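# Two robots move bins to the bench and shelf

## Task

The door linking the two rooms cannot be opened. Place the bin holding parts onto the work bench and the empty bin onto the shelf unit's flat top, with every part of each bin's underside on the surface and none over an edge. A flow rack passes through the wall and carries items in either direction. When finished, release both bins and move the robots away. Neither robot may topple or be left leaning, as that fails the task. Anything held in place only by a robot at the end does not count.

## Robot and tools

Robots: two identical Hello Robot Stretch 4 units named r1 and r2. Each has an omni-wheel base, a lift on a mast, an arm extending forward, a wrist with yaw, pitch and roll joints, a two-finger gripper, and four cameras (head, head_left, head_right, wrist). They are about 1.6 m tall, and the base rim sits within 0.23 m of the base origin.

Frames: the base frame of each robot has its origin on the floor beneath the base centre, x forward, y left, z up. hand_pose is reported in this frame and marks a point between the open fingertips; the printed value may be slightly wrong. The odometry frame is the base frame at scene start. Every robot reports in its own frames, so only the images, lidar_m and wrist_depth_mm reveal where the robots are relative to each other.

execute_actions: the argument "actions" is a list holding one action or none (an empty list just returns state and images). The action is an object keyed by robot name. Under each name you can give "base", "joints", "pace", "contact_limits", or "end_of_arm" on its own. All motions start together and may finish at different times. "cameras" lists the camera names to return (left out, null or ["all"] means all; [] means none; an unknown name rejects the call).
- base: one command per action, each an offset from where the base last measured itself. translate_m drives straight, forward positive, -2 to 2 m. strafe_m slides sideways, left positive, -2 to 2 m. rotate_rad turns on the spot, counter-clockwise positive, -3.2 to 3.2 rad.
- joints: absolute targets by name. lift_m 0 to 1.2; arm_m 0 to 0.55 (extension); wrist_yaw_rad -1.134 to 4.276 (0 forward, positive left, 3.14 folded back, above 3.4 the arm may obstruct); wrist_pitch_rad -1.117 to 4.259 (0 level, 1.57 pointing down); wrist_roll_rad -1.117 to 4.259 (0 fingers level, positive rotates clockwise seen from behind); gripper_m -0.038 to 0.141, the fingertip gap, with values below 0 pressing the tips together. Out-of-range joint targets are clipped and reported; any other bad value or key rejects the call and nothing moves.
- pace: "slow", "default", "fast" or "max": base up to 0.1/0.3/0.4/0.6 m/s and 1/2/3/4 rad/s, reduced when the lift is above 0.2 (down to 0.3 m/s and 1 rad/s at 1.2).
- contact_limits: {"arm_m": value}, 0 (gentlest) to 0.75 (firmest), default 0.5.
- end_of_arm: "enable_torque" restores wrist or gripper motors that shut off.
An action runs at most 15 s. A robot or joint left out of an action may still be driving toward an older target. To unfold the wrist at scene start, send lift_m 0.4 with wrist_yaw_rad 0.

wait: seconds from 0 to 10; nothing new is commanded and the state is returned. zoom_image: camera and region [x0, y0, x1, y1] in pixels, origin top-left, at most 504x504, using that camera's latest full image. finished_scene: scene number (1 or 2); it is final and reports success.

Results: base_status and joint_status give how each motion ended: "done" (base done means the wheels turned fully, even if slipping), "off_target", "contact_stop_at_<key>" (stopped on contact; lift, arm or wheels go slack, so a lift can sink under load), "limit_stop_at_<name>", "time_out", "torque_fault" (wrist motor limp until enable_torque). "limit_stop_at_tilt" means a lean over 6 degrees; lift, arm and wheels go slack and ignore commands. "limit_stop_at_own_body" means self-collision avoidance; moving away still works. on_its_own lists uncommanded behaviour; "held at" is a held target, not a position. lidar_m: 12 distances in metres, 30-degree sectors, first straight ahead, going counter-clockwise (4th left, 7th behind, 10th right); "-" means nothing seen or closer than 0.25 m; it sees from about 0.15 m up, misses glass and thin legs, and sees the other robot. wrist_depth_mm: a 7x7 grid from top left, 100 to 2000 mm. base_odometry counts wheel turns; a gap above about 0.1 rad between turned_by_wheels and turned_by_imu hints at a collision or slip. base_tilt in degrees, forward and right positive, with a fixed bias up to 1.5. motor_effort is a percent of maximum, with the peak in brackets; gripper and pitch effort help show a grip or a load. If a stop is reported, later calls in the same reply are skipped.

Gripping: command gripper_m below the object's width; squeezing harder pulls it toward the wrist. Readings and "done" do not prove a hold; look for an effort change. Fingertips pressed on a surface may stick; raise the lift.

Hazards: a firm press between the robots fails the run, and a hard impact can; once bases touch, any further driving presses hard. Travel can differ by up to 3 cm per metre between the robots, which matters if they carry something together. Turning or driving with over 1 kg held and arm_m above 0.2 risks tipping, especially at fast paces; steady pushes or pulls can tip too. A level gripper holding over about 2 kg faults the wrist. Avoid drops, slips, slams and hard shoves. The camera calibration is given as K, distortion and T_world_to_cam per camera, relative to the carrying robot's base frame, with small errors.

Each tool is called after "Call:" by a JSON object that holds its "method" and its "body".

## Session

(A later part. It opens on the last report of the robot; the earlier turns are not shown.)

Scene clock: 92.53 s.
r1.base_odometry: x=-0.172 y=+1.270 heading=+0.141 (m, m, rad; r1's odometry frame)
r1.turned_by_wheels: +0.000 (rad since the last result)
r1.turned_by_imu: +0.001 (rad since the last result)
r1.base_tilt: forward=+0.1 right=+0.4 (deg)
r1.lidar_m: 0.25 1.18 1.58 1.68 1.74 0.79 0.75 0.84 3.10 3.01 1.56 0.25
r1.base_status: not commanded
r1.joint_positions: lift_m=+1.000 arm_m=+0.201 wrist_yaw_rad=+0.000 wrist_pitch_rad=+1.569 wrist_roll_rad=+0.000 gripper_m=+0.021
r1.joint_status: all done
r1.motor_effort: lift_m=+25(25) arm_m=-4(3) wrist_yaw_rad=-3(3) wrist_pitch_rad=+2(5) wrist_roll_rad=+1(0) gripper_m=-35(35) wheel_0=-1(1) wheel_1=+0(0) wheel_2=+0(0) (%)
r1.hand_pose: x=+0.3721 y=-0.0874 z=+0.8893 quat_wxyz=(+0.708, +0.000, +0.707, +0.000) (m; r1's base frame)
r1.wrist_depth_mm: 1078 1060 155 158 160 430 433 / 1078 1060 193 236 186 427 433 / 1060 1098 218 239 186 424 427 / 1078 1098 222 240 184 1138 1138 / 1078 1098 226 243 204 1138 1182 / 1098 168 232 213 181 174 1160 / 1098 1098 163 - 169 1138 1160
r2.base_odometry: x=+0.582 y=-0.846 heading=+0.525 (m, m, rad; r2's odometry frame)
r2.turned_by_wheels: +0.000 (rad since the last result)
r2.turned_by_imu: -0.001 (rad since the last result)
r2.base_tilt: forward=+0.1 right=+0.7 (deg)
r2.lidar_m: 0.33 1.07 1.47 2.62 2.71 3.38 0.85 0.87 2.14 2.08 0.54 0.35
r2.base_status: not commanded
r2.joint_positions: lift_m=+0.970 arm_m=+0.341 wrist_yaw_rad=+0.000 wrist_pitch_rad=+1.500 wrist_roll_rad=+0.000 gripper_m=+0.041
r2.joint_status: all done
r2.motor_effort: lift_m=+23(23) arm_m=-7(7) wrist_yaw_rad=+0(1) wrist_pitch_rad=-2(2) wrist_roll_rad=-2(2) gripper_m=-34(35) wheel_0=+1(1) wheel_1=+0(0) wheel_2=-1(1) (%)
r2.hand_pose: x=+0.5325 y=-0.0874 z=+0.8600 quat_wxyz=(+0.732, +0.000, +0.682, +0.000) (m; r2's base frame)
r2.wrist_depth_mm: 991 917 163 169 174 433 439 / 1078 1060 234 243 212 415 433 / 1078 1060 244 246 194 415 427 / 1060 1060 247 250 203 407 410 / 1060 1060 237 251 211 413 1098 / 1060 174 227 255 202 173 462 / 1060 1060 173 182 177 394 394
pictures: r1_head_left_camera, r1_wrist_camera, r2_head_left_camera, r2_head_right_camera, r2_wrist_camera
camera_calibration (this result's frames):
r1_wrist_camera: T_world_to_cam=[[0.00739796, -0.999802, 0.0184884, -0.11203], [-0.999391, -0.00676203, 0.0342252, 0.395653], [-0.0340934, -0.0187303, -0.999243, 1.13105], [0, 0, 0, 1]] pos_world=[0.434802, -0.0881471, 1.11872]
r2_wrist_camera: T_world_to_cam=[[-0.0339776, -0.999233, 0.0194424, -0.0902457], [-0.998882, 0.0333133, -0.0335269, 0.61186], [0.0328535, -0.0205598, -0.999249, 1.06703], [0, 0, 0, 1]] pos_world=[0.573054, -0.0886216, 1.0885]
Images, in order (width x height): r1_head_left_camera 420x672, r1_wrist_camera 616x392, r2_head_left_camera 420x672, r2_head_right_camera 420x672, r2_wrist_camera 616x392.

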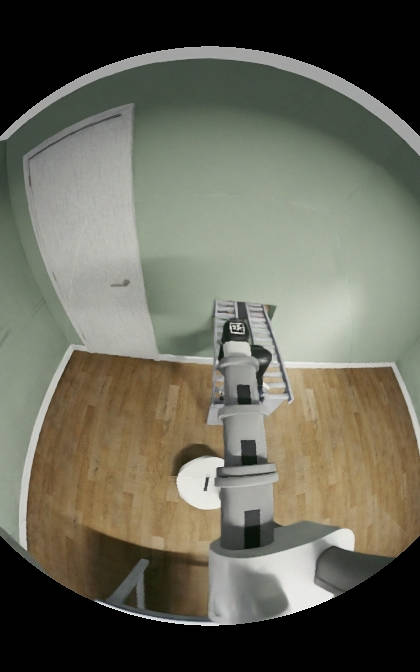

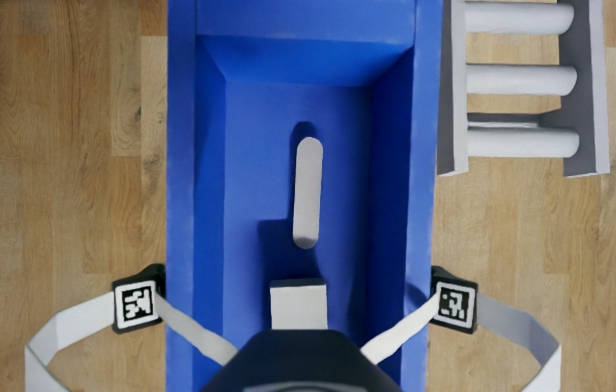

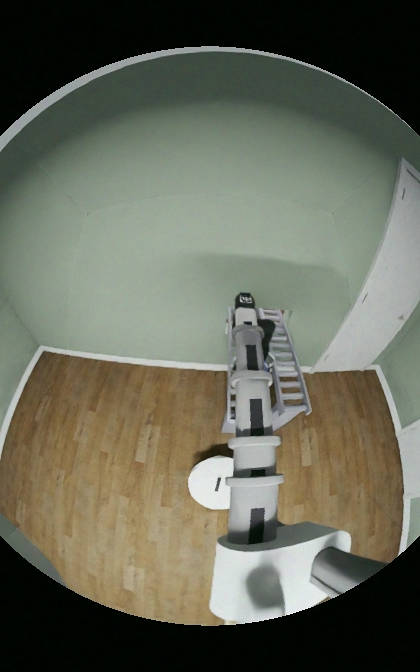

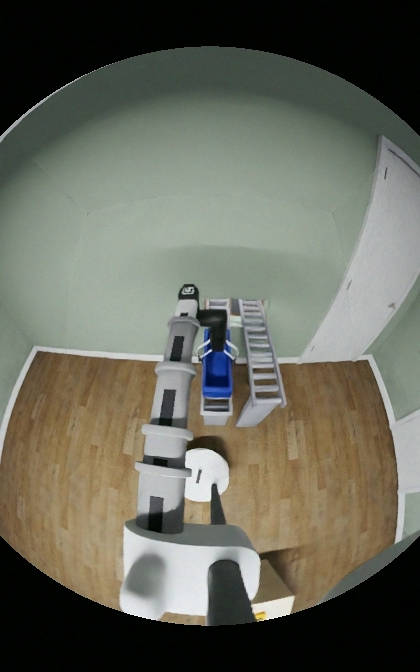

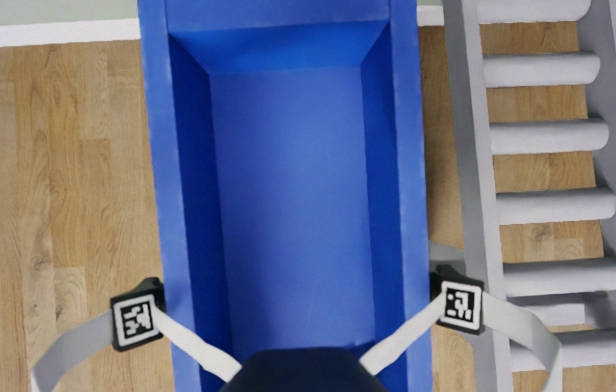

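Call:
{"method": "execute_actions", "body": {"actions": [{"r1":{"base":{"rotate_rad":3.1},"pace":"slow"},"r2":{"joints":{"arm_m":0.2,"wrist_pitch_rad":1.57},"pace":"slow"}}], "cameras": ["r1_head_camera","r1_head_left_camera"]}}

Call:
{"method": "execute_actions", "body": {"actions": [{"r1":{"joints":{"wrist_roll_rad":1.57},"pace":"slow"},"r2":{"base":{"rotate_rad":3.0},"pace":"slow"}}], "cameras": ["r1_head_camera","r1_wrist_camera","r2_head_camera","r2_head_left_camera"]}}

Scene clock: 97.50 s.
r1.base_odometry: x=-0.172 y=+1.270 heading=-3.043 (m, m, rad; r1's odometry frame)
r1.turned_by_wheels: +3.099 (rad since the last result)
r1.turned_by_imu: +3.025 (rad since the last result)
r1.base_tilt: forward=+0.1 right=+0.3 (deg)
r1.lidar_m: 0.25 0.79 3.20 3.00 1.68 0.48 0.40 1.14 1.49 1.67 1.74 0.25
r1.base_status: done
r1.joint_positions: lift_m=+1.000 arm_m=+0.201 wrist_yaw_rad=+0.000 wrist_pitch_rad=+1.569 wrist_roll_rad=+0.000 gripper_m=+0.021
r1.joint_status: not commanded
r1.motor_effort: lift_m=+25(25) arm_m=-5(5) wrist_yaw_rad=-3(2) wrist_pitch_rad=+2(2) wrist_roll_rad=+0(1) gripper_m=-33(34) wheel_0=-4(10) wheel_1=-4(7) wheel_2=-3(10) (%)
r1.hand_pose: x=+0.3721 y=-0.0874 z=+0.8893 quat_wxyz=(+0.708, +0.000, +0.707, +0.000) (m; r1's base frame)
r1.wrist_depth_mm: 1060 1060 156 158 160 1098 1138 / 1060 1078 193 236 186 1118 1118 / 1060 1078 217 239 186 1118 1118 / 1078 1098 222 241 185 1118 1138 / 1098 1078 226 245 205 1138 1118 / 1078 168 232 213 182 174 1138 / 1098 1118 163 - 170 1138 1160
r2.base_odometry: x=+0.582 y=-0.846 heading=+0.525 (m, m, rad; r2's odometry frame)
r2.turned_by_wheels: +0.000 (rad since the last result)
r2.turned_by_imu: -0.001 (rad since the last result)
r2.base_tilt: forward=+0.1 right=+0.7 (deg)
r2.lidar_m: 0.26 1.09 1.51 2.62 2.74 3.42 0.87 0.86 2.15 2.09 0.52 0.25
r2.base_status: not commanded
r2.joint_positions: lift_m=+0.970 arm_m=+0.201 wrist_yaw_rad=+0.000 wrist_pitch_rad=+1.570 wrist_roll_rad=+0.000 gripper_m=+0.041
r2.joint_status: all done
r2.motor_effort: lift_m=+23(23) arm_m=-7(9) wrist_yaw_rad=+2(1) wrist_pitch_rad=-1(3) wrist_roll_rad=-2(2) gripper_m=-34(34) wheel_0=+0(1) wheel_1=+1(0) wheel_2=-1(1) (%)
r2.hand_pose: x=+0.3725 y=-0.0874 z=+0.8592 quat_wxyz=(+0.707, +0.000, +0.707, +0.000) (m; r2's base frame)
r2.wrist_depth_mm: 1042 1025 163 168 174 394 399 / 1060 1060 234 244 211 415 1078 / 1060 1060 243 246 195 397 459 / 1060 1078 247 249 204 404 397 / 1060 1060 237 253 211 1098 1118 / 1098 173 226 255 202 174 1098 / 1060 1098 174 181 177 1118 1138
pictures: r1_head_camera, r1_head_left_camera
Images, in order (width x height): r1_head_camera 420x560, r1_head_left_camera 420x672.

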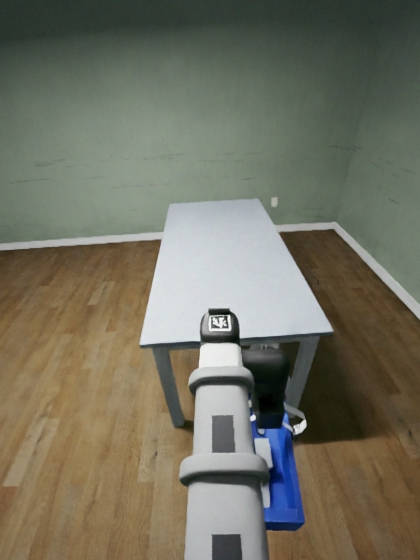

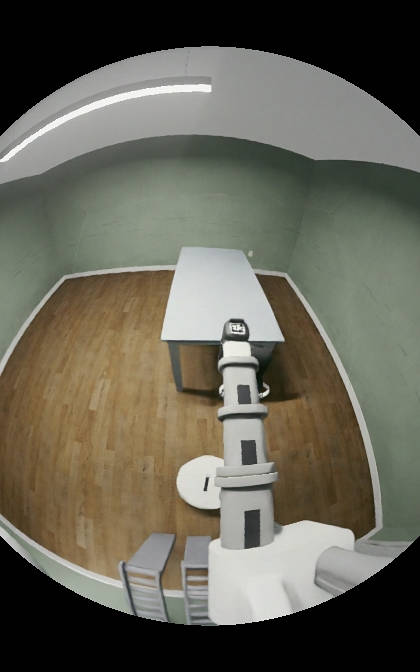

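Scene clock: 101.80 s.
r1.base_odometry: x=-0.172 y=+1.270 heading=-3.043 (m, m, rad; r1's odometry frame)
r1.turned_by_wheels: +0.000 (rad since the last result)
r1.turned_by_imu: +0.001 (rad since the last result)
r1.base_tilt: forward=+0.1 right=+0.3 (deg)
r1.lidar_m: 0.29 0.78 3.17 3.00 1.67 0.46 0.40 1.15 1.50 1.68 1.74 0.34
r1.base_status: not commanded
r1.joint_positions: lift_m=+1.000 arm_m=+0.201 wrist_yaw_rad=+0.000 wrist_pitch_rad=+1.569 wrist_roll_rad=+1.570 gripper_m=+0.021
r1.joint_status: all done
r1.motor_effort: lift_m=+25(25) arm_m=-5(4) wrist_yaw_rad=-3(3) wrist_pitch_rad=+2(2) wrist_roll_rad=+2(7) gripper_m=-37(36) wheel_0=-4(4) wheel_1=-4(4) wheel_2=-3(3) (%)
r1.hand_pose: x=+0.3721 y=-0.0874 z=+0.8893 quat_wxyz=(+0.501, +0.500, +0.500, -0.499) (m; r1's base frame)
r1.wrist_depth_mm: 1042 1098 156 158 160 1118 1138 / 842 1078 193 236 187 1118 1138 / 1078 1060 218 239 186 1138 1138 / 1078 1078 222 241 185 904 654 / 1078 1098 226 243 204 931 1118 / 1098 168 231 214 182 174 1118 / 931 1118 163 - 170 1160 1160
r2.base_odometry: x=+0.582 y=-0.846 heading=-2.759 (m, m, rad; r2's odometry frame)
r2.turned_by_wheels: +3.000 (rad since the last result)
r2.turned_by_imu: +3.061 (rad since the last result)
r2.base_tilt: forward=+0.1 right=+0.6 (deg)
r2.lidar_m: 0.25 0.89 2.32 2.10 1.76 0.43 0.35 1.05 1.32 2.61 2.62 0.25
r2.base_status: done
r2.joint_positions: lift_m=+0.970 arm_m=+0.201 wrist_yaw_rad=+0.000 wrist_pitch_rad=+1.570 wrist_roll_rad=+0.000 gripper_m=+0.041
r2.joint_status: not commanded
r2.motor_effort: lift_m=+23(23) arm_m=-7(8) wrist_yaw_rad=+1(0) wrist_pitch_rad=-2(1) wrist_roll_rad=-2(2) gripper_m=-35(34) wheel_0=+0(6) wheel_1=+0(5) wheel_2=+0(6) (%)
r2.hand_pose: x=+0.3725 y=-0.0874 z=+0.8593 quat_wxyz=(+0.707, +0.000, +0.707, +0.000) (m; r2's base frame)
r2.wrist_depth_mm: 904 878 163 168 174 1078 1078 / 1060 1060 234 244 211 1078 1078 / 1042 1060 244 246 195 1098 1078 / 1078 1060 247 249 204 1098 1118 / 1060 1078 238 252 210 1098 1118 / 1078 173 227 255 202 173 1098 / 1078 1098 174 182 177 1138 1138
pictures: r1_head_camera, r1_wrist_camera, r2_head_camera, r2_head_left_camera
camera_calibration (this result's frames):
r1_wrist_camera: T_world_to_cam=[[-0.999817, -0.00849706, 0.0171595, 0.350553], [-0.00788141, 0.999334, 0.0356324, 0.113396], [-0.0174508, 0.0354906, -0.999218, 1.12957], [0, 0, 0, 1]] pos_world=[0.371094, -0.150431, 1.11863]
Images, in order (width x height): r1_head_camera 420x560, r1_wrist_camera 616x392, r2_head_camera 420x560, r2_head_left_camera 420x672.

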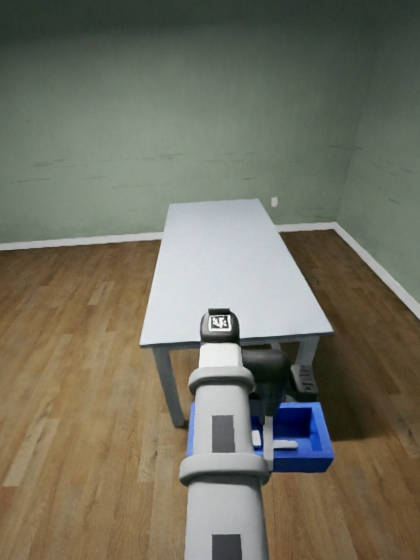

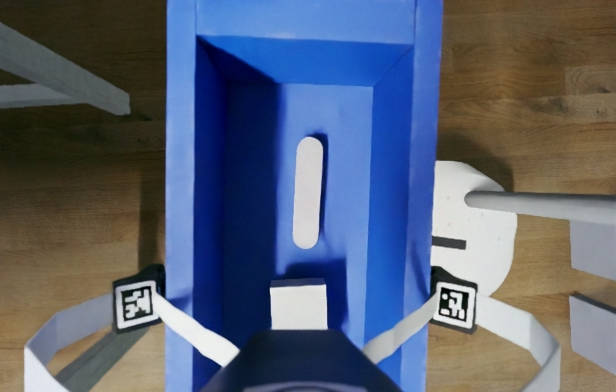

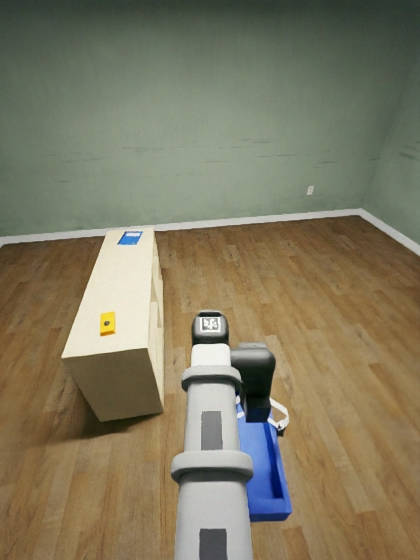

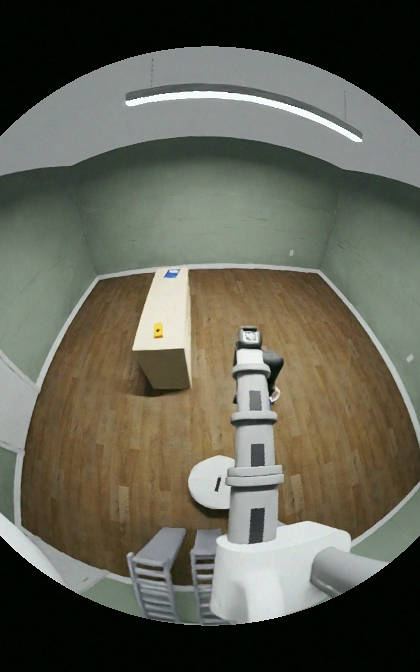

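Call:
{"method": "execute_actions", "body": {"actions": [{"r1":{"base":{"translate_m":0.4},"pace":"slow"},"r2":{"base":{"rotate_rad":0.21},"joints":{"wrist_roll_rad":1.57},"pace":"slow"}}], "cameras": ["r1_head_camera"]}}

Call:
{"method": "execute_actions", "body": {"actions": [{"r1":{"joints":{"arm_m":0.48},"pace":"slow"},"r2":{"base":{"strafe_m":-0.5}}}], "cameras": ["r1_head_camera","r1_head_right_camera","r1_wrist_camera","r2_head_camera"]}}

Scene clock: 108.13 s.
r1.base_odometry: x=-0.570 y=+1.231 heading=-3.043 (m, m, rad; r1's odometry frame)
r1.turned_by_wheels: +0.000 (rad since the last result)
r1.turned_by_imu: +0.000 (rad since the last result)
r1.base_tilt: forward=+0.1 right=+0.3 (deg)
r1.lidar_m: 0.28 0.37 3.22 3.00 2.29 0.88 0.81 1.55 1.77 1.64 0.57 0.33
r1.base_status: done
r1.joint_positions: lift_m=+1.000 arm_m=+0.201 wrist_yaw_rad=+0.000 wrist_pitch_rad=+1.570 wrist_roll_rad=+1.570 gripper_m=+0.021
r1.joint_status: not commanded
r1.motor_effort: lift_m=+25(25) arm_m=-3(5) wrist_yaw_rad=-2(3) wrist_pitch_rad=+1(1) wrist_roll_rad=+2(2) gripper_m=-38(35) wheel_0=+5(6) wheel_1=+3(2) wheel_2=-4(7) (%)
r1.hand_pose: x=+0.3719 y=-0.0874 z=+0.8893 quat_wxyz=(+0.501, +0.500, +0.500, -0.499) (m; r1's base frame)
r1.wrist_depth_mm: 332 338 156 158 160 1138 1118 / 338 338 192 236 187 1098 1160 / 338 342 218 239 185 1118 1138 / 342 343 222 241 185 917 647 / 342 343 227 243 204 931 1160 / 342 168 232 213 182 174 1138 / 342 345 163 - 169 1160 1160
r2.base_odometry: x=+0.582 y=-0.846 heading=-2.549 (m, m, rad; r2's odometry frame)
r2.turned_by_wheels: +0.210 (rad since the last result)
r2.turned_by_imu: +0.213 (rad since the last result)
r2.base_tilt: forward=+0.1 right=+0.7 (deg)
r2.lidar_m: 0.28 0.90 2.14 2.08 0.53 0.37 0.35 1.09 1.62 2.59 2.79 0.33
r2.base_status: done
r2.joint_positions: lift_m=+0.970 arm_m=+0.201 wrist_yaw_rad=+0.000 wrist_pitch_rad=+1.570 wrist_roll_rad=+1.570 gripper_m=+0.041
r2.joint_status: all done
r2.motor_effort: lift_m=+23(23) arm_m=-7(7) wrist_yaw_rad=+1(1) wrist_pitch_rad=-1(1) wrist_roll_rad=+0(5) gripper_m=-35(32) wheel_0=+0(4) wheel_1=+0(7) wheel_2=-2(5) (%)
r2.hand_pose: x=+0.3725 y=-0.0874 z=+0.8593 quat_wxyz=(+0.501, +0.500, +0.500, -0.499) (m; r2's base frame)
r2.wrist_depth_mm: 1042 1042 163 168 174 1098 1118 / 1042 1042 234 244 211 1098 1118 / 1042 1042 244 246 194 1098 1118 / 1042 1042 246 249 203 891 676 / 1042 1060 237 251 211 891 1138 / 976 174 226 254 201 173 1118 / 676 1078 174 182 177 1118 1008
pictures: r1_head_camera
Images, in order (width x height): r1_head_camera 420x560.

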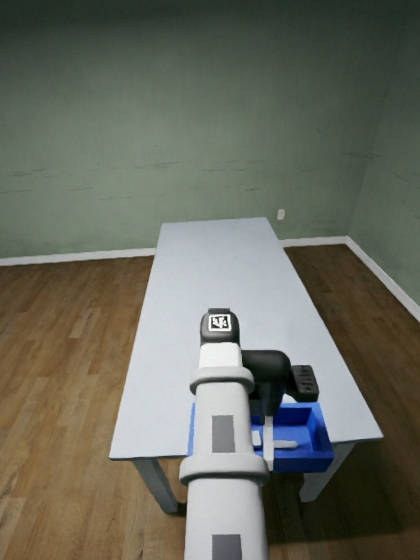

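Scene clock: 112.20 s.
r1.base_odometry: x=-0.570 y=+1.231 heading=-3.043 (m, m, rad; r1's odometry frame)
r1.turned_by_wheels: +0.000 (rad since the last result)
r1.turned_by_imu: +0.001 (rad since the last result)
r1.base_tilt: forward=+0.1 right=+0.3 (deg)
r1.lidar_m: 0.35 0.38 3.25 3.02 2.29 0.87 0.78 1.55 1.77 1.65 0.57 0.39
r1.base_status: not commanded
r1.joint_positions: lift_m=+1.000 arm_m=+0.479 wrist_yaw_rad=+0.000 wrist_pitch_rad=+1.570 wrist_roll_rad=+1.570 gripper_m=+0.021
r1.joint_status: all done
r1.motor_effort: lift_m=+25(25) arm_m=+4(6) wrist_yaw_rad=-2(3) wrist_pitch_rad=+2(0) wrist_roll_rad=+1(1) gripper_m=-39(35) wheel_0=+5(5) wheel_1=+3(3) wheel_2=-4(4) (%)
r1.hand_pose: x=+0.6504 y=-0.0874 z=+0.8893 quat_wxyz=(+0.501, +0.500, +0.500, -0.499) (m; r1's base frame)
r1.wrist_depth_mm: 334 336 156 158 160 351 1118 / 336 338 193 236 186 353 1138 / 336 338 218 239 185 353 1118 / 338 340 222 241 184 357 917 / 342 342 226 244 204 362 931 / 342 168 231 213 182 174 931 / 343 347 163 - 169 362 1160
r2.base_odometry: x=+0.303 y=-0.432 heading=-2.549 (m, m, rad; r2's odometry frame)
r2.turned_by_wheels: +0.000 (rad since the last result)
r2.turned_by_imu: -0.001 (rad since the last result)
r2.base_tilt: forward=+0.1 right=+0.6 (deg)
r2.lidar_m: 0.28 1.05 1.23 2.61 0.63 0.83 1.08 1.13 1.65 2.09 2.23 0.32
r2.base_status: done
r2.joint_positions: lift_m=+0.970 arm_m=+0.201 wrist_yaw_rad=+0.000 wrist_pitch_rad=+1.570 wrist_roll_rad=+1.570 gripper_m=+0.041
r2.joint_status: not commanded
r2.motor_effort: lift_m=+23(23) arm_m=-7(7) wrist_yaw_rad=+0(1) wrist_pitch_rad=-1(1) wrist_roll_rad=+0(1) gripper_m=-33(34) wheel_0=-1(7) wheel_1=+0(7) wheel_2=-1(0) (%)
r2.hand_pose: x=+0.3725 y=-0.0874 z=+0.8593 quat_wxyz=(+0.501, +0.500, +0.500, -0.499) (m; r2's base frame)
r2.wrist_depth_mm: 1025 1042 163 169 174 1098 1118 / 1042 1042 235 243 211 1078 1118 / 1042 1060 245 246 194 1098 1098 / 1060 1078 247 249 203 878 683 / 1042 1042 237 252 211 891 1138 / 1060 174 226 255 202 174 1138 / 1060 1078 174 182 178 1138 1160
pictures: r1_head_camera, r1_head_right_camera, r1_wrist_camera, r2_head_camera
camera_calibration (this result's frames):
r1_wrist_camera: T_world_to_cam=[[-0.99981, -0.00846616, 0.0175342, 0.62849], [-0.00783717, 0.999334, 0.0356353, 0.115558], [-0.0178242, 0.0354912, -0.999211, 1.13466], [0, 0, 0, 1]] pos_world=[0.649501, -0.150431, 1.11863]
Images, in order (width x height): r1_head_camera 420x560, r1_head_right_camera 420x672, r1_wrist_camera 616x392, r2_head_camera 420x560.

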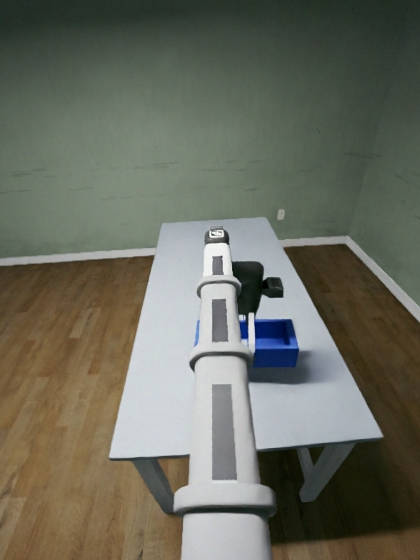

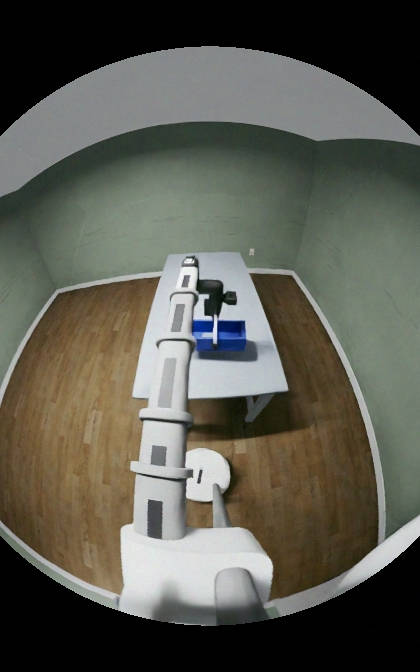

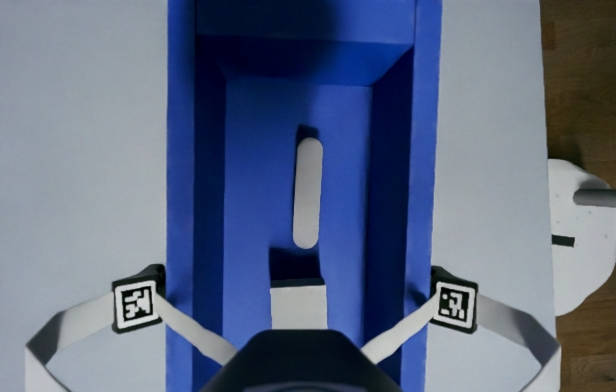

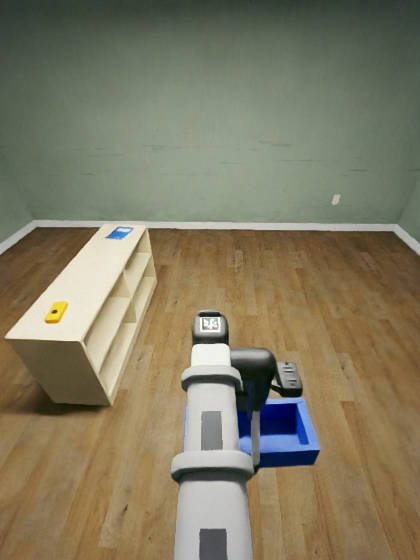

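Call:
{"method": "execute_actions", "body": {"actions": [{"r1":{"joints":{"lift_m":0.918},"pace":"slow"},"r2":{"base":{"translate_m":1.38}}}], "cameras": ["r1_wrist_camera","r2_head_left_camera"]}}

Call:
{"method": "execute_actions", "body": {"actions": [{"r2":{"base":{"rotate_rad":1.54},"pace":"slow"}}], "cameras": ["r1_head_camera","r2_head_camera"]}}

Scene clock: 118.63 s.
r1.base_odometry: x=-0.570 y=+1.231 heading=-3.043 (m, m, rad; r1's odometry frame)
r1.turned_by_wheels: +0.000 (rad since the last result)
r1.turned_by_imu: +0.002 (rad since the last result)
r1.base_tilt: forward=+0.1 right=+0.3 (deg)
r1.lidar_m: 0.36 0.38 3.21 3.02 2.27 0.87 0.81 1.55 1.78 1.66 0.57 0.42
r1.base_status: not commanded
r1.joint_positions: lift_m=+0.918 arm_m=+0.479 wrist_yaw_rad=+0.000 wrist_pitch_rad=+1.570 wrist_roll_rad=+1.570 gripper_m=+0.021
r1.joint_status: all done
r1.motor_effort: lift_m=+20(24) arm_m=+5(4) wrist_yaw_rad=-2(2) wrist_pitch_rad=+0(1) wrist_roll_rad=+1(1) gripper_m=-33(36) wheel_0=+5(5) wheel_1=+3(3) wheel_2=-4(4) (%)
r1.hand_pose: x=+0.6504 y=-0.0874 z=+0.8077 quat_wxyz=(+0.501, +0.500, +0.500, -0.499) (m; r1's base frame)
r1.wrist_depth_mm: 256 257 156 158 160 270 273 / 257 259 192 236 186 270 274 / 258 260 218 239 185 272 274 / 258 260 221 240 184 274 277 / 259 264 227 243 204 276 278 / 262 168 231 213 182 174 279 / 263 266 163 - 170 278 281
r2.base_odometry: x=-0.842 y=-1.202 heading=-2.549 (m, m, rad; r2's odometry frame)
r2.turned_by_wheels: +0.000 (rad since the last result)
r2.turned_by_imu: -0.005 (rad since the last result)
r2.base_tilt: forward=+0.1 right=+0.7 (deg)
r2.lidar_m: 0.27 0.75 0.59 0.53 0.59 1.83 2.34 2.62 2.24 2.18 2.33 0.33
r2.base_status: done
r2.joint_positions: lift_m=+0.970 arm_m=+0.201 wrist_yaw_rad=+0.000 wrist_pitch_rad=+1.570 wrist_roll_rad=+1.570 gripper_m=+0.041
r2.joint_status: not commanded
r2.motor_effort: lift_m=+23(23) arm_m=-7(7) wrist_yaw_rad=+2(1) wrist_pitch_rad=-1(1) wrist_roll_rad=+0(0) gripper_m=-33(32) wheel_0=+0(4) wheel_1=-1(3) wheel_2=-1(6) (%)
r2.hand_pose: x=+0.3725 y=-0.0874 z=+0.8593 quat_wxyz=(+0.501, +0.500, +0.500, -0.499) (m; r2's base frame)
r2.wrist_depth_mm: 1042 1042 163 168 174 1098 1098 / 1042 1060 235 243 211 1098 1098 / 1060 1042 244 247 194 1098 1118 / 1042 1042 246 249 203 891 683 / 1042 1078 237 252 211 891 1118 / 1078 174 227 255 202 173 1118 / 1060 1060 174 182 177 1118 1138
pictures: r1_wrist_camera, r2_head_left_camera
camera_calibration (this result's frames):
r1_wrist_camera: T_world_to_cam=[[-0.99981, -0.00846632, 0.0175341, 0.629923], [-0.00783733, 0.999334, 0.0356353, 0.118465], [-0.0178241, 0.0354912, -0.999211, 1.05316], [0, 0, 0, 1]] pos_world=[0.649504, -0.150431, 1.03706]
Images, in order (width x height): r1_wrist_camera 616x392, r2_head_left_camera 420x672.

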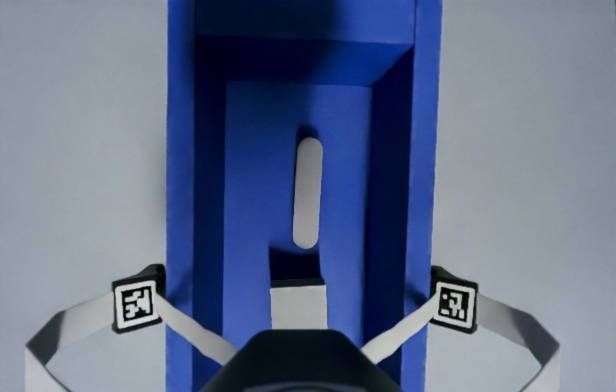

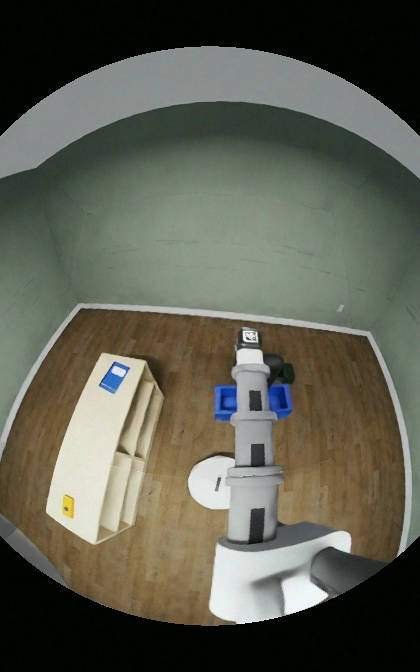

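Scene clock: 121.47 s.
r1.base_odometry: x=-0.570 y=+1.231 heading=-3.043 (m, m, rad; r1's odometry frame)
r1.turned_by_wheels: +0.000 (rad since the last result)
r1.turned_by_imu: +0.001 (rad since the last result)
r1.base_tilt: forward=+0.1 right=+0.3 (deg)
r1.lidar_m: 0.35 0.36 3.21 2.98 2.29 0.86 0.80 1.55 1.73 1.67 0.58 0.41
r1.base_status: not commanded
r1.joint_positions: lift_m=+0.918 arm_m=+0.479 wrist_yaw_rad=+0.000 wrist_pitch_rad=+1.570 wrist_roll_rad=+1.570 gripper_m=+0.021
r1.joint_status: not commanded
r1.motor_effort: lift_m=+20(20) arm_m=+5(4) wrist_yaw_rad=-2(2) wrist_pitch_rad=+1(0) wrist_roll_rad=+1(2) gripper_m=-37(37) wheel_0=+5(5) wheel_1=+3(3) wheel_2=-4(4) (%)
r1.hand_pose: x=+0.6504 y=-0.0874 z=+0.8077 quat_wxyz=(+0.501, +0.500, +0.500, -0.499) (m; r1's base frame)
r1.wrist_depth_mm: 256 259 156 158 160 270 273 / 258 259 192 236 186 271 273 / 258 262 219 238 186 272 274 / 259 262 222 241 184 273 277 / 259 262 227 244 204 274 277 / 262 168 232 213 182 173 278 / 262 267 163 - 169 278 281
r2.base_odometry: x=-0.842 y=-1.203 heading=-1.009 (m, m, rad; r2's odometry frame)
r2.turned_by_wheels: +1.540 (rad since the last result)
r2.turned_by_imu: +1.571 (rad since the last result)
r2.base_tilt: forward=+0.0 right=+0.6 (deg)
r2.lidar_m: 0.28 0.58 1.81 1.88 2.61 2.26 2.20 2.31 1.88 1.80 0.78 0.32
r2.base_status: done
r2.joint_positions: lift_m=+0.970 arm_m=+0.201 wrist_yaw_rad=+0.000 wrist_pitch_rad=+1.570 wrist_roll_rad=+1.570 gripper_m=+0.041
r2.joint_status: not commanded
r2.motor_effort: lift_m=+23(23) arm_m=-7(7) wrist_yaw_rad=+1(0) wrist_pitch_rad=-1(2) wrist_roll_rad=+0(0) gripper_m=-33(35) wheel_0=-1(4) wheel_1=-1(3) wheel_2=+1(9) (%)
r2.hand_pose: x=+0.3724 y=-0.0874 z=+0.8593 quat_wxyz=(+0.501, +0.500, +0.500, -0.499) (m; r2's base frame)
r2.wrist_depth_mm: 449 452 163 169 174 1078 1098 / 452 455 235 243 211 1118 1098 / 455 455 245 246 194 1118 1118 / 455 462 247 249 203 891 683 / 459 462 237 251 211 891 1118 / 459 173 227 255 202 173 1118 / 462 484 174 182 177 1118 1138
pictures: r1_head_camera, r2_head_camera
Images, in order (width x height): r1_head_camera 420x560, r2_head_camera 420x560.

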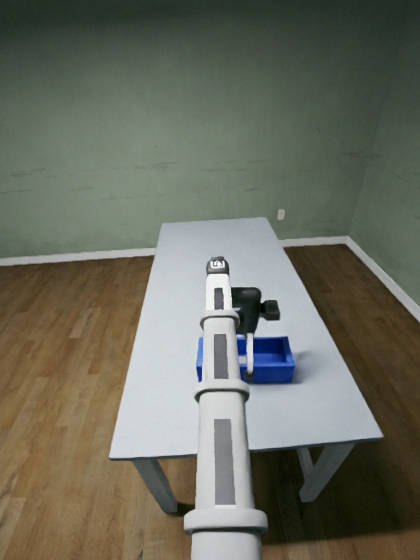

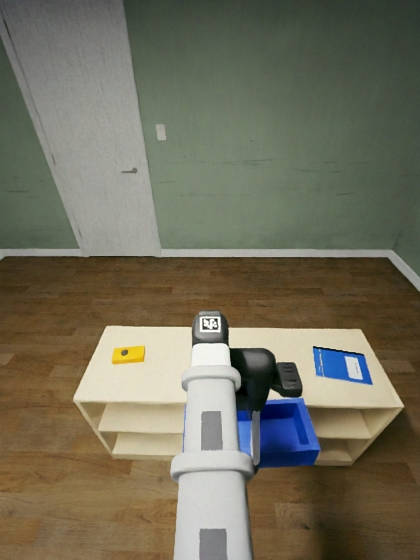

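Call:
{"method": "execute_actions", "body": {"actions": [{"r1":{"joints":{"lift_m":0.909},"pace":"slow"},"r2":{"base":{"translate_m":0.2},"joints":{"arm_m":0.433},"pace":"slow"}}], "cameras": ["r1_wrist_camera"]}}

Call:
{"method": "execute_actions", "body": {"actions": [{"r1":{"joints":{"gripper_m":0.141}},"r2":{"joints":{"lift_m":0.785},"pace":"slow"}}], "cameras": ["r1_wrist_camera","r2_wrist_camera","r2_head_camera"]}}

Scene clock: 125.63 s.
r1.base_odometry: x=-0.570 y=+1.231 heading=-3.043 (m, m, rad; r1's odometry frame)
r1.turned_by_wheels: +0.000 (rad since the last result)
r1.turned_by_imu: +0.001 (rad since the last result)
r1.base_tilt: forward=+0.1 right=+0.3 (deg)
r1.lidar_m: 0.34 0.37 3.21 3.00 2.27 0.83 0.80 1.55 1.77 1.65 0.57 0.38
r1.base_status: not commanded
r1.joint_positions: lift_m=+0.909 arm_m=+0.479 wrist_yaw_rad=+0.000 wrist_pitch_rad=+1.570 wrist_roll_rad=+1.570 gripper_m=+0.021
r1.joint_status: all done
r1.motor_effort: lift_m=+20(27) arm_m=+4(4) wrist_yaw_rad=-2(2) wrist_pitch_rad=+1(1) wrist_roll_rad=+1(1) gripper_m=-37(34) wheel_0=+5(5) wheel_1=+3(3) wheel_2=-4(4) (%)
r1.hand_pose: x=+0.6504 y=-0.0874 z=+0.7987 quat_wxyz=(+0.501, +0.500, +0.500, -0.499) (m; r1's base frame)
r1.wrist_depth_mm: 248 250 156 158 160 260 264 / 248 251 193 236 187 262 264 / 250 251 217 240 186 263 266 / 251 253 222 241 185 264 266 / 252 254 227 245 204 265 268 / 252 168 230 214 181 174 270 / 253 256 163 - 169 267 271
r2.base_odometry: x=-0.735 y=-1.372 heading=-1.009 (m, m, rad; r2's odometry frame)
r2.turned_by_wheels: +0.000 (rad since the last result)
r2.turned_by_imu: -0.002 (rad since the last result)
r2.base_tilt: forward=+0.1 right=+0.6 (deg)
r2.lidar_m: 0.36 0.39 0.55 1.77 2.57 2.52 2.40 2.51 1.90 1.81 0.51 0.37
r2.base_status: done
r2.joint_positions: lift_m=+0.970 arm_m=+0.432 wrist_yaw_rad=+0.000 wrist_pitch_rad=+1.570 wrist_roll_rad=+1.570 gripper_m=+0.041
r2.joint_status: all done
r2.motor_effort: lift_m=+23(22) arm_m=+7(7) wrist_yaw_rad=+0(0) wrist_pitch_rad=-2(1) wrist_roll_rad=+0(1) gripper_m=-34(34) wheel_0=+0(3) wheel_1=+1(2) wheel_2=+0(11) (%)
r2.hand_pose: x=+0.6029 y=-0.0874 z=+0.8593 quat_wxyz=(+0.501, +0.500, +0.500, -0.499) (m; r2's base frame)
r2.wrist_depth_mm: 1025 1042 163 168 174 1098 1118 / 1025 1042 235 243 211 1098 1098 / 1042 1042 244 247 194 891 1118 / 1042 1060 246 249 203 891 891 / 1060 1042 238 252 211 891 904 / 1060 174 227 255 202 173 904 / 1060 1078 174 182 177 1118 1160
pictures: r1_wrist_camera
camera_calibration (this result's frames):
r1_wrist_camera: T_world_to_cam=[[-0.99981, -0.00846656, 0.0175342, 0.630083], [-0.00783757, 0.999334, 0.0356353, 0.118786], [-0.0178242, 0.0354912, -0.999211, 1.04416], [0, 0, 0, 1]] pos_world=[0.649506, -0.150431, 1.02806]
Images, in order (width x height): r1_wrist_camera 616x392.

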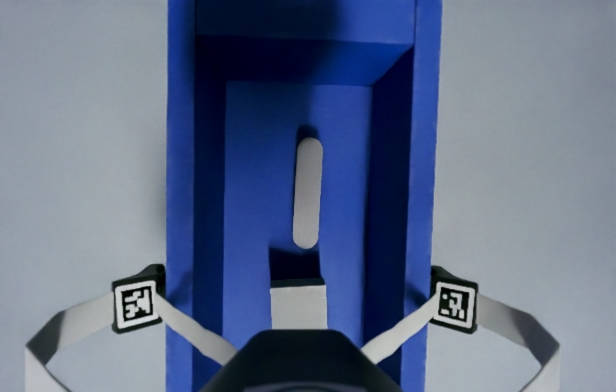

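Scene clock: 127.90 s.
r1.base_odometry: x=-0.570 y=+1.231 heading=-3.043 (m, m, rad; r1's odometry frame)
r1.turned_by_wheels: +0.000 (rad since the last result)
r1.turned_by_imu: +0.001 (rad since the last result)
r1.base_tilt: forward=+0.1 right=+0.3 (deg)
r1.lidar_m: 0.37 0.39 3.23 3.00 2.25 0.89 0.79 1.53 1.77 1.64 0.57 0.41
r1.base_status: not commanded
r1.joint_positions: lift_m=+0.910 arm_m=+0.479 wrist_yaw_rad=-0.001 wrist_pitch_rad=+1.573 wrist_roll_rad=+1.570 gripper_m=+0.141
r1.joint_status: all done
r1.motor_effort: lift_m=+11(20) arm_m=+4(4) wrist_yaw_rad=+1(5) wrist_pitch_rad=-8(21) wrist_roll_rad=+0(2) gripper_m=-4(38) wheel_0=+4(5) wheel_1=+2(3) wheel_2=+0(4) (%)
r1.hand_pose: x=+0.6495 y=-0.0874 z=+0.7995 quat_wxyz=(+0.499, +0.500, +0.500, -0.501) (m; r1's base frame)
r1.wrist_depth_mm: 255 257 172 174 176 266 268 / 256 258 190 227 190 267 271 / 257 259 211 254 215 270 273 / 259 260 216 254 211 271 274 / 258 260 218 257 208 271 273 / 260 262 175 225 182 272 276 / 262 264 176 - 235 274 276
r2.base_odometry: x=-0.735 y=-1.372 heading=-1.009 (m, m, rad; r2's odometry frame)
r2.turned_by_wheels: +0.000 (rad since the last result)
r2.turned_by_imu: -0.001 (rad since the last result)
r2.base_tilt: forward=+0.1 right=+0.6 (deg)
r2.lidar_m: 0.35 0.40 0.55 1.76 2.61 2.51 2.39 2.50 1.88 1.81 0.51 0.37
r2.base_status: not commanded
r2.joint_positions: lift_m=+0.785 arm_m=+0.432 wrist_yaw_rad=+0.000 wrist_pitch_rad=+1.570 wrist_roll_rad=+1.570 gripper_m=+0.041
r2.joint_status: all done
r2.motor_effort: lift_m=+13(21) arm_m=+8(7) wrist_yaw_rad=+1(0) wrist_pitch_rad=-2(2) wrist_roll_rad=+0(1) gripper_m=-33(34) wheel_0=+0(0) wheel_1=+1(1) wheel_2=-1(1) (%)
r2.hand_pose: x=+0.6029 y=-0.0874 z=+0.6751 quat_wxyz=(+0.501, +0.500, +0.500, -0.499) (m; r2's base frame)
r2.wrist_depth_mm: 854 276 163 168 174 289 291 / 866 278 234 244 211 291 294 / 866 278 245 247 195 291 294 / 878 279 246 249 204 296 297 / 866 282 237 252 211 296 298 / 866 174 227 255 202 173 300 / 891 285 174 181 177 298 301
pictures: r1_wrist_camera, r2_head_camera, r2_wrist_camera
camera_calibration (this result's frames):
r1_wrist_camera: T_world_to_cam=[[-0.999764, -0.0067337, 0.0206437, 0.626849], [-0.00599459, 0.999346, 0.0356584, 0.117538], [-0.0208703, 0.0355263, -0.999151, 1.04681], [0, 0, 0, 1]] pos_world=[0.649253, -0.15043, 1.02879]
r2_wrist_camera: T_world_to_cam=[[-0.999297, 0.0311601, 0.0208371, 0.586823], [0.0319178, 0.998803, 0.0370781, 0.0912068], [-0.0196568, 0.0377171, -0.999095, 0.916629], [0, 0, 0, 1]] pos_world=[0.601517, -0.143956, 0.90019]
Images, in order (width x height): r1_wrist_camera 616x392, r2_head_camera 420x560, r2_wrist_camera 616x392.

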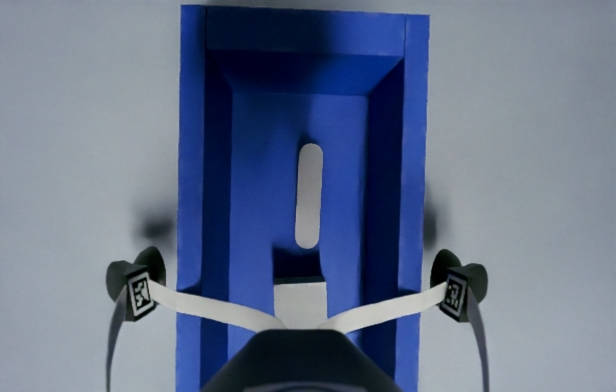

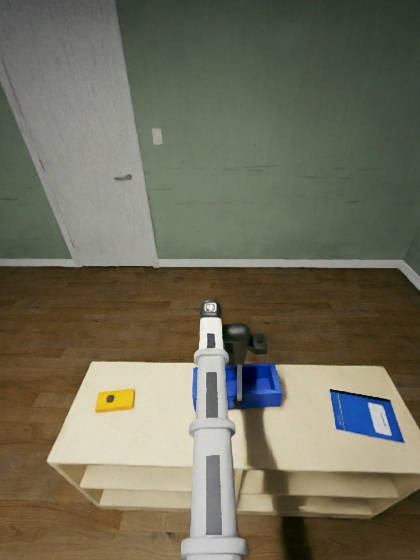

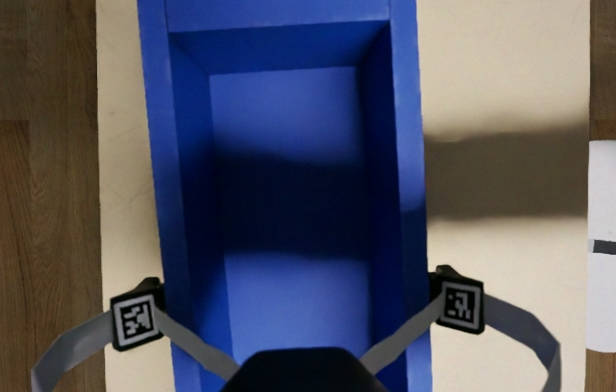

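Call:
{"method": "execute_actions", "body": {"actions": [{"r1":{"joints":{"lift_m":1.05}},"r2":{"joints":{"lift_m":0.77,"arm_m":0.4},"pace":"slow"}}], "cameras": ["r2_wrist_camera"]}}

Scene clock: 130.00 s.
r1.base_odometry: x=-0.570 y=+1.231 heading=-3.043 (m, m, rad; r1's odometry frame)
r1.turned_by_wheels: +0.000 (rad since the last result)
r1.turned_by_imu: +0.001 (rad since the last result)
r1.base_tilt: forward=+0.1 right=+0.3 (deg)
r1.lidar_m: 0.37 0.38 3.23 2.99 2.28 0.86 0.81 1.54 1.76 1.65 0.57 0.39
r1.base_status: not commanded
r1.joint_positions: lift_m=+1.050 arm_m=+0.479 wrist_yaw_rad=+0.000 wrist_pitch_rad=+1.570 wrist_roll_rad=+1.570 gripper_m=+0.141
r1.joint_status: all done
r1.motor_effort: lift_m=+23(25) arm_m=+3(4) wrist_yaw_rad=-2(1) wrist_pitch_rad=+0(9) wrist_roll_rad=+0(1) gripper_m=-5(1) wheel_0=+4(4) wheel_1=+1(2) wheel_2=+0(0) (%)
r1.hand_pose: x=+0.6504 y=-0.0874 z=+0.9395 quat_wxyz=(+0.500, +0.500, +0.500, -0.500) (m; r1's base frame)
r1.wrist_depth_mm: 384 387 392 397 402 404 1182 / 387 389 394 394 404 404 1160 / 387 392 394 387 402 407 1182 / 392 394 392 389 407 410 991 / 389 392 397 392 407 410 991 / 389 394 362 340 407 410 1182 / 394 399 402 - 410 418 1205
r2.base_odometry: x=-0.735 y=-1.372 heading=-1.009 (m, m, rad; r2's odometry frame)
r2.turned_by_wheels: +0.000 (rad since the last result)
r2.turned_by_imu: -0.001 (rad since the last result)
r2.base_tilt: forward=+0.1 right=+0.7 (deg)
r2.lidar_m: 0.34 0.37 0.52 1.75 2.61 2.51 2.40 2.51 1.85 1.81 0.50 0.38
r2.base_status: not commanded
r2.joint_positions: lift_m=+0.770 arm_m=+0.401 wrist_yaw_rad=+0.000 wrist_pitch_rad=+1.570 wrist_roll_rad=+1.570 gripper_m=+0.041
r2.joint_status: all done
r2.motor_effort: lift_m=+13(13) arm_m=-8(7) wrist_yaw_rad=-1(0) wrist_pitch_rad=-1(1) wrist_roll_rad=+0(1) gripper_m=-33(32) wheel_0=+0(0) wheel_1=+1(1) wheel_2=+0(1) (%)
r2.hand_pose: x=+0.5725 y=-0.0874 z=+0.6601 quat_wxyz=(+0.501, +0.500, +0.500, -0.499) (m; r2's base frame)
r2.wrist_depth_mm: 260 260 163 169 174 274 585 / 262 262 235 243 211 276 591 / 263 264 244 246 194 277 484 / 854 265 246 248 203 278 488 / 854 266 237 252 211 279 488 / 854 174 227 255 202 173 492 / 268 270 174 182 178 283 699
pictures: r2_wrist_camera
camera_calibration (this result's frames):
r2_wrist_camera: T_world_to_cam=[[-0.999297, 0.0311604, 0.0208372, 0.556809], [0.0319181, 0.998803, 0.0370781, 0.0927314], [-0.0196569, 0.0377171, -0.999095, 0.901047], [0, 0, 0, 1]] pos_world=[0.57117, -0.143956, 0.885191]
Images, in order (width x height): r2_wrist_camera 616x392.

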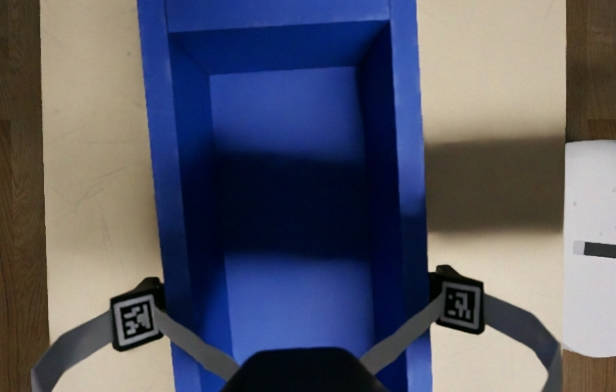

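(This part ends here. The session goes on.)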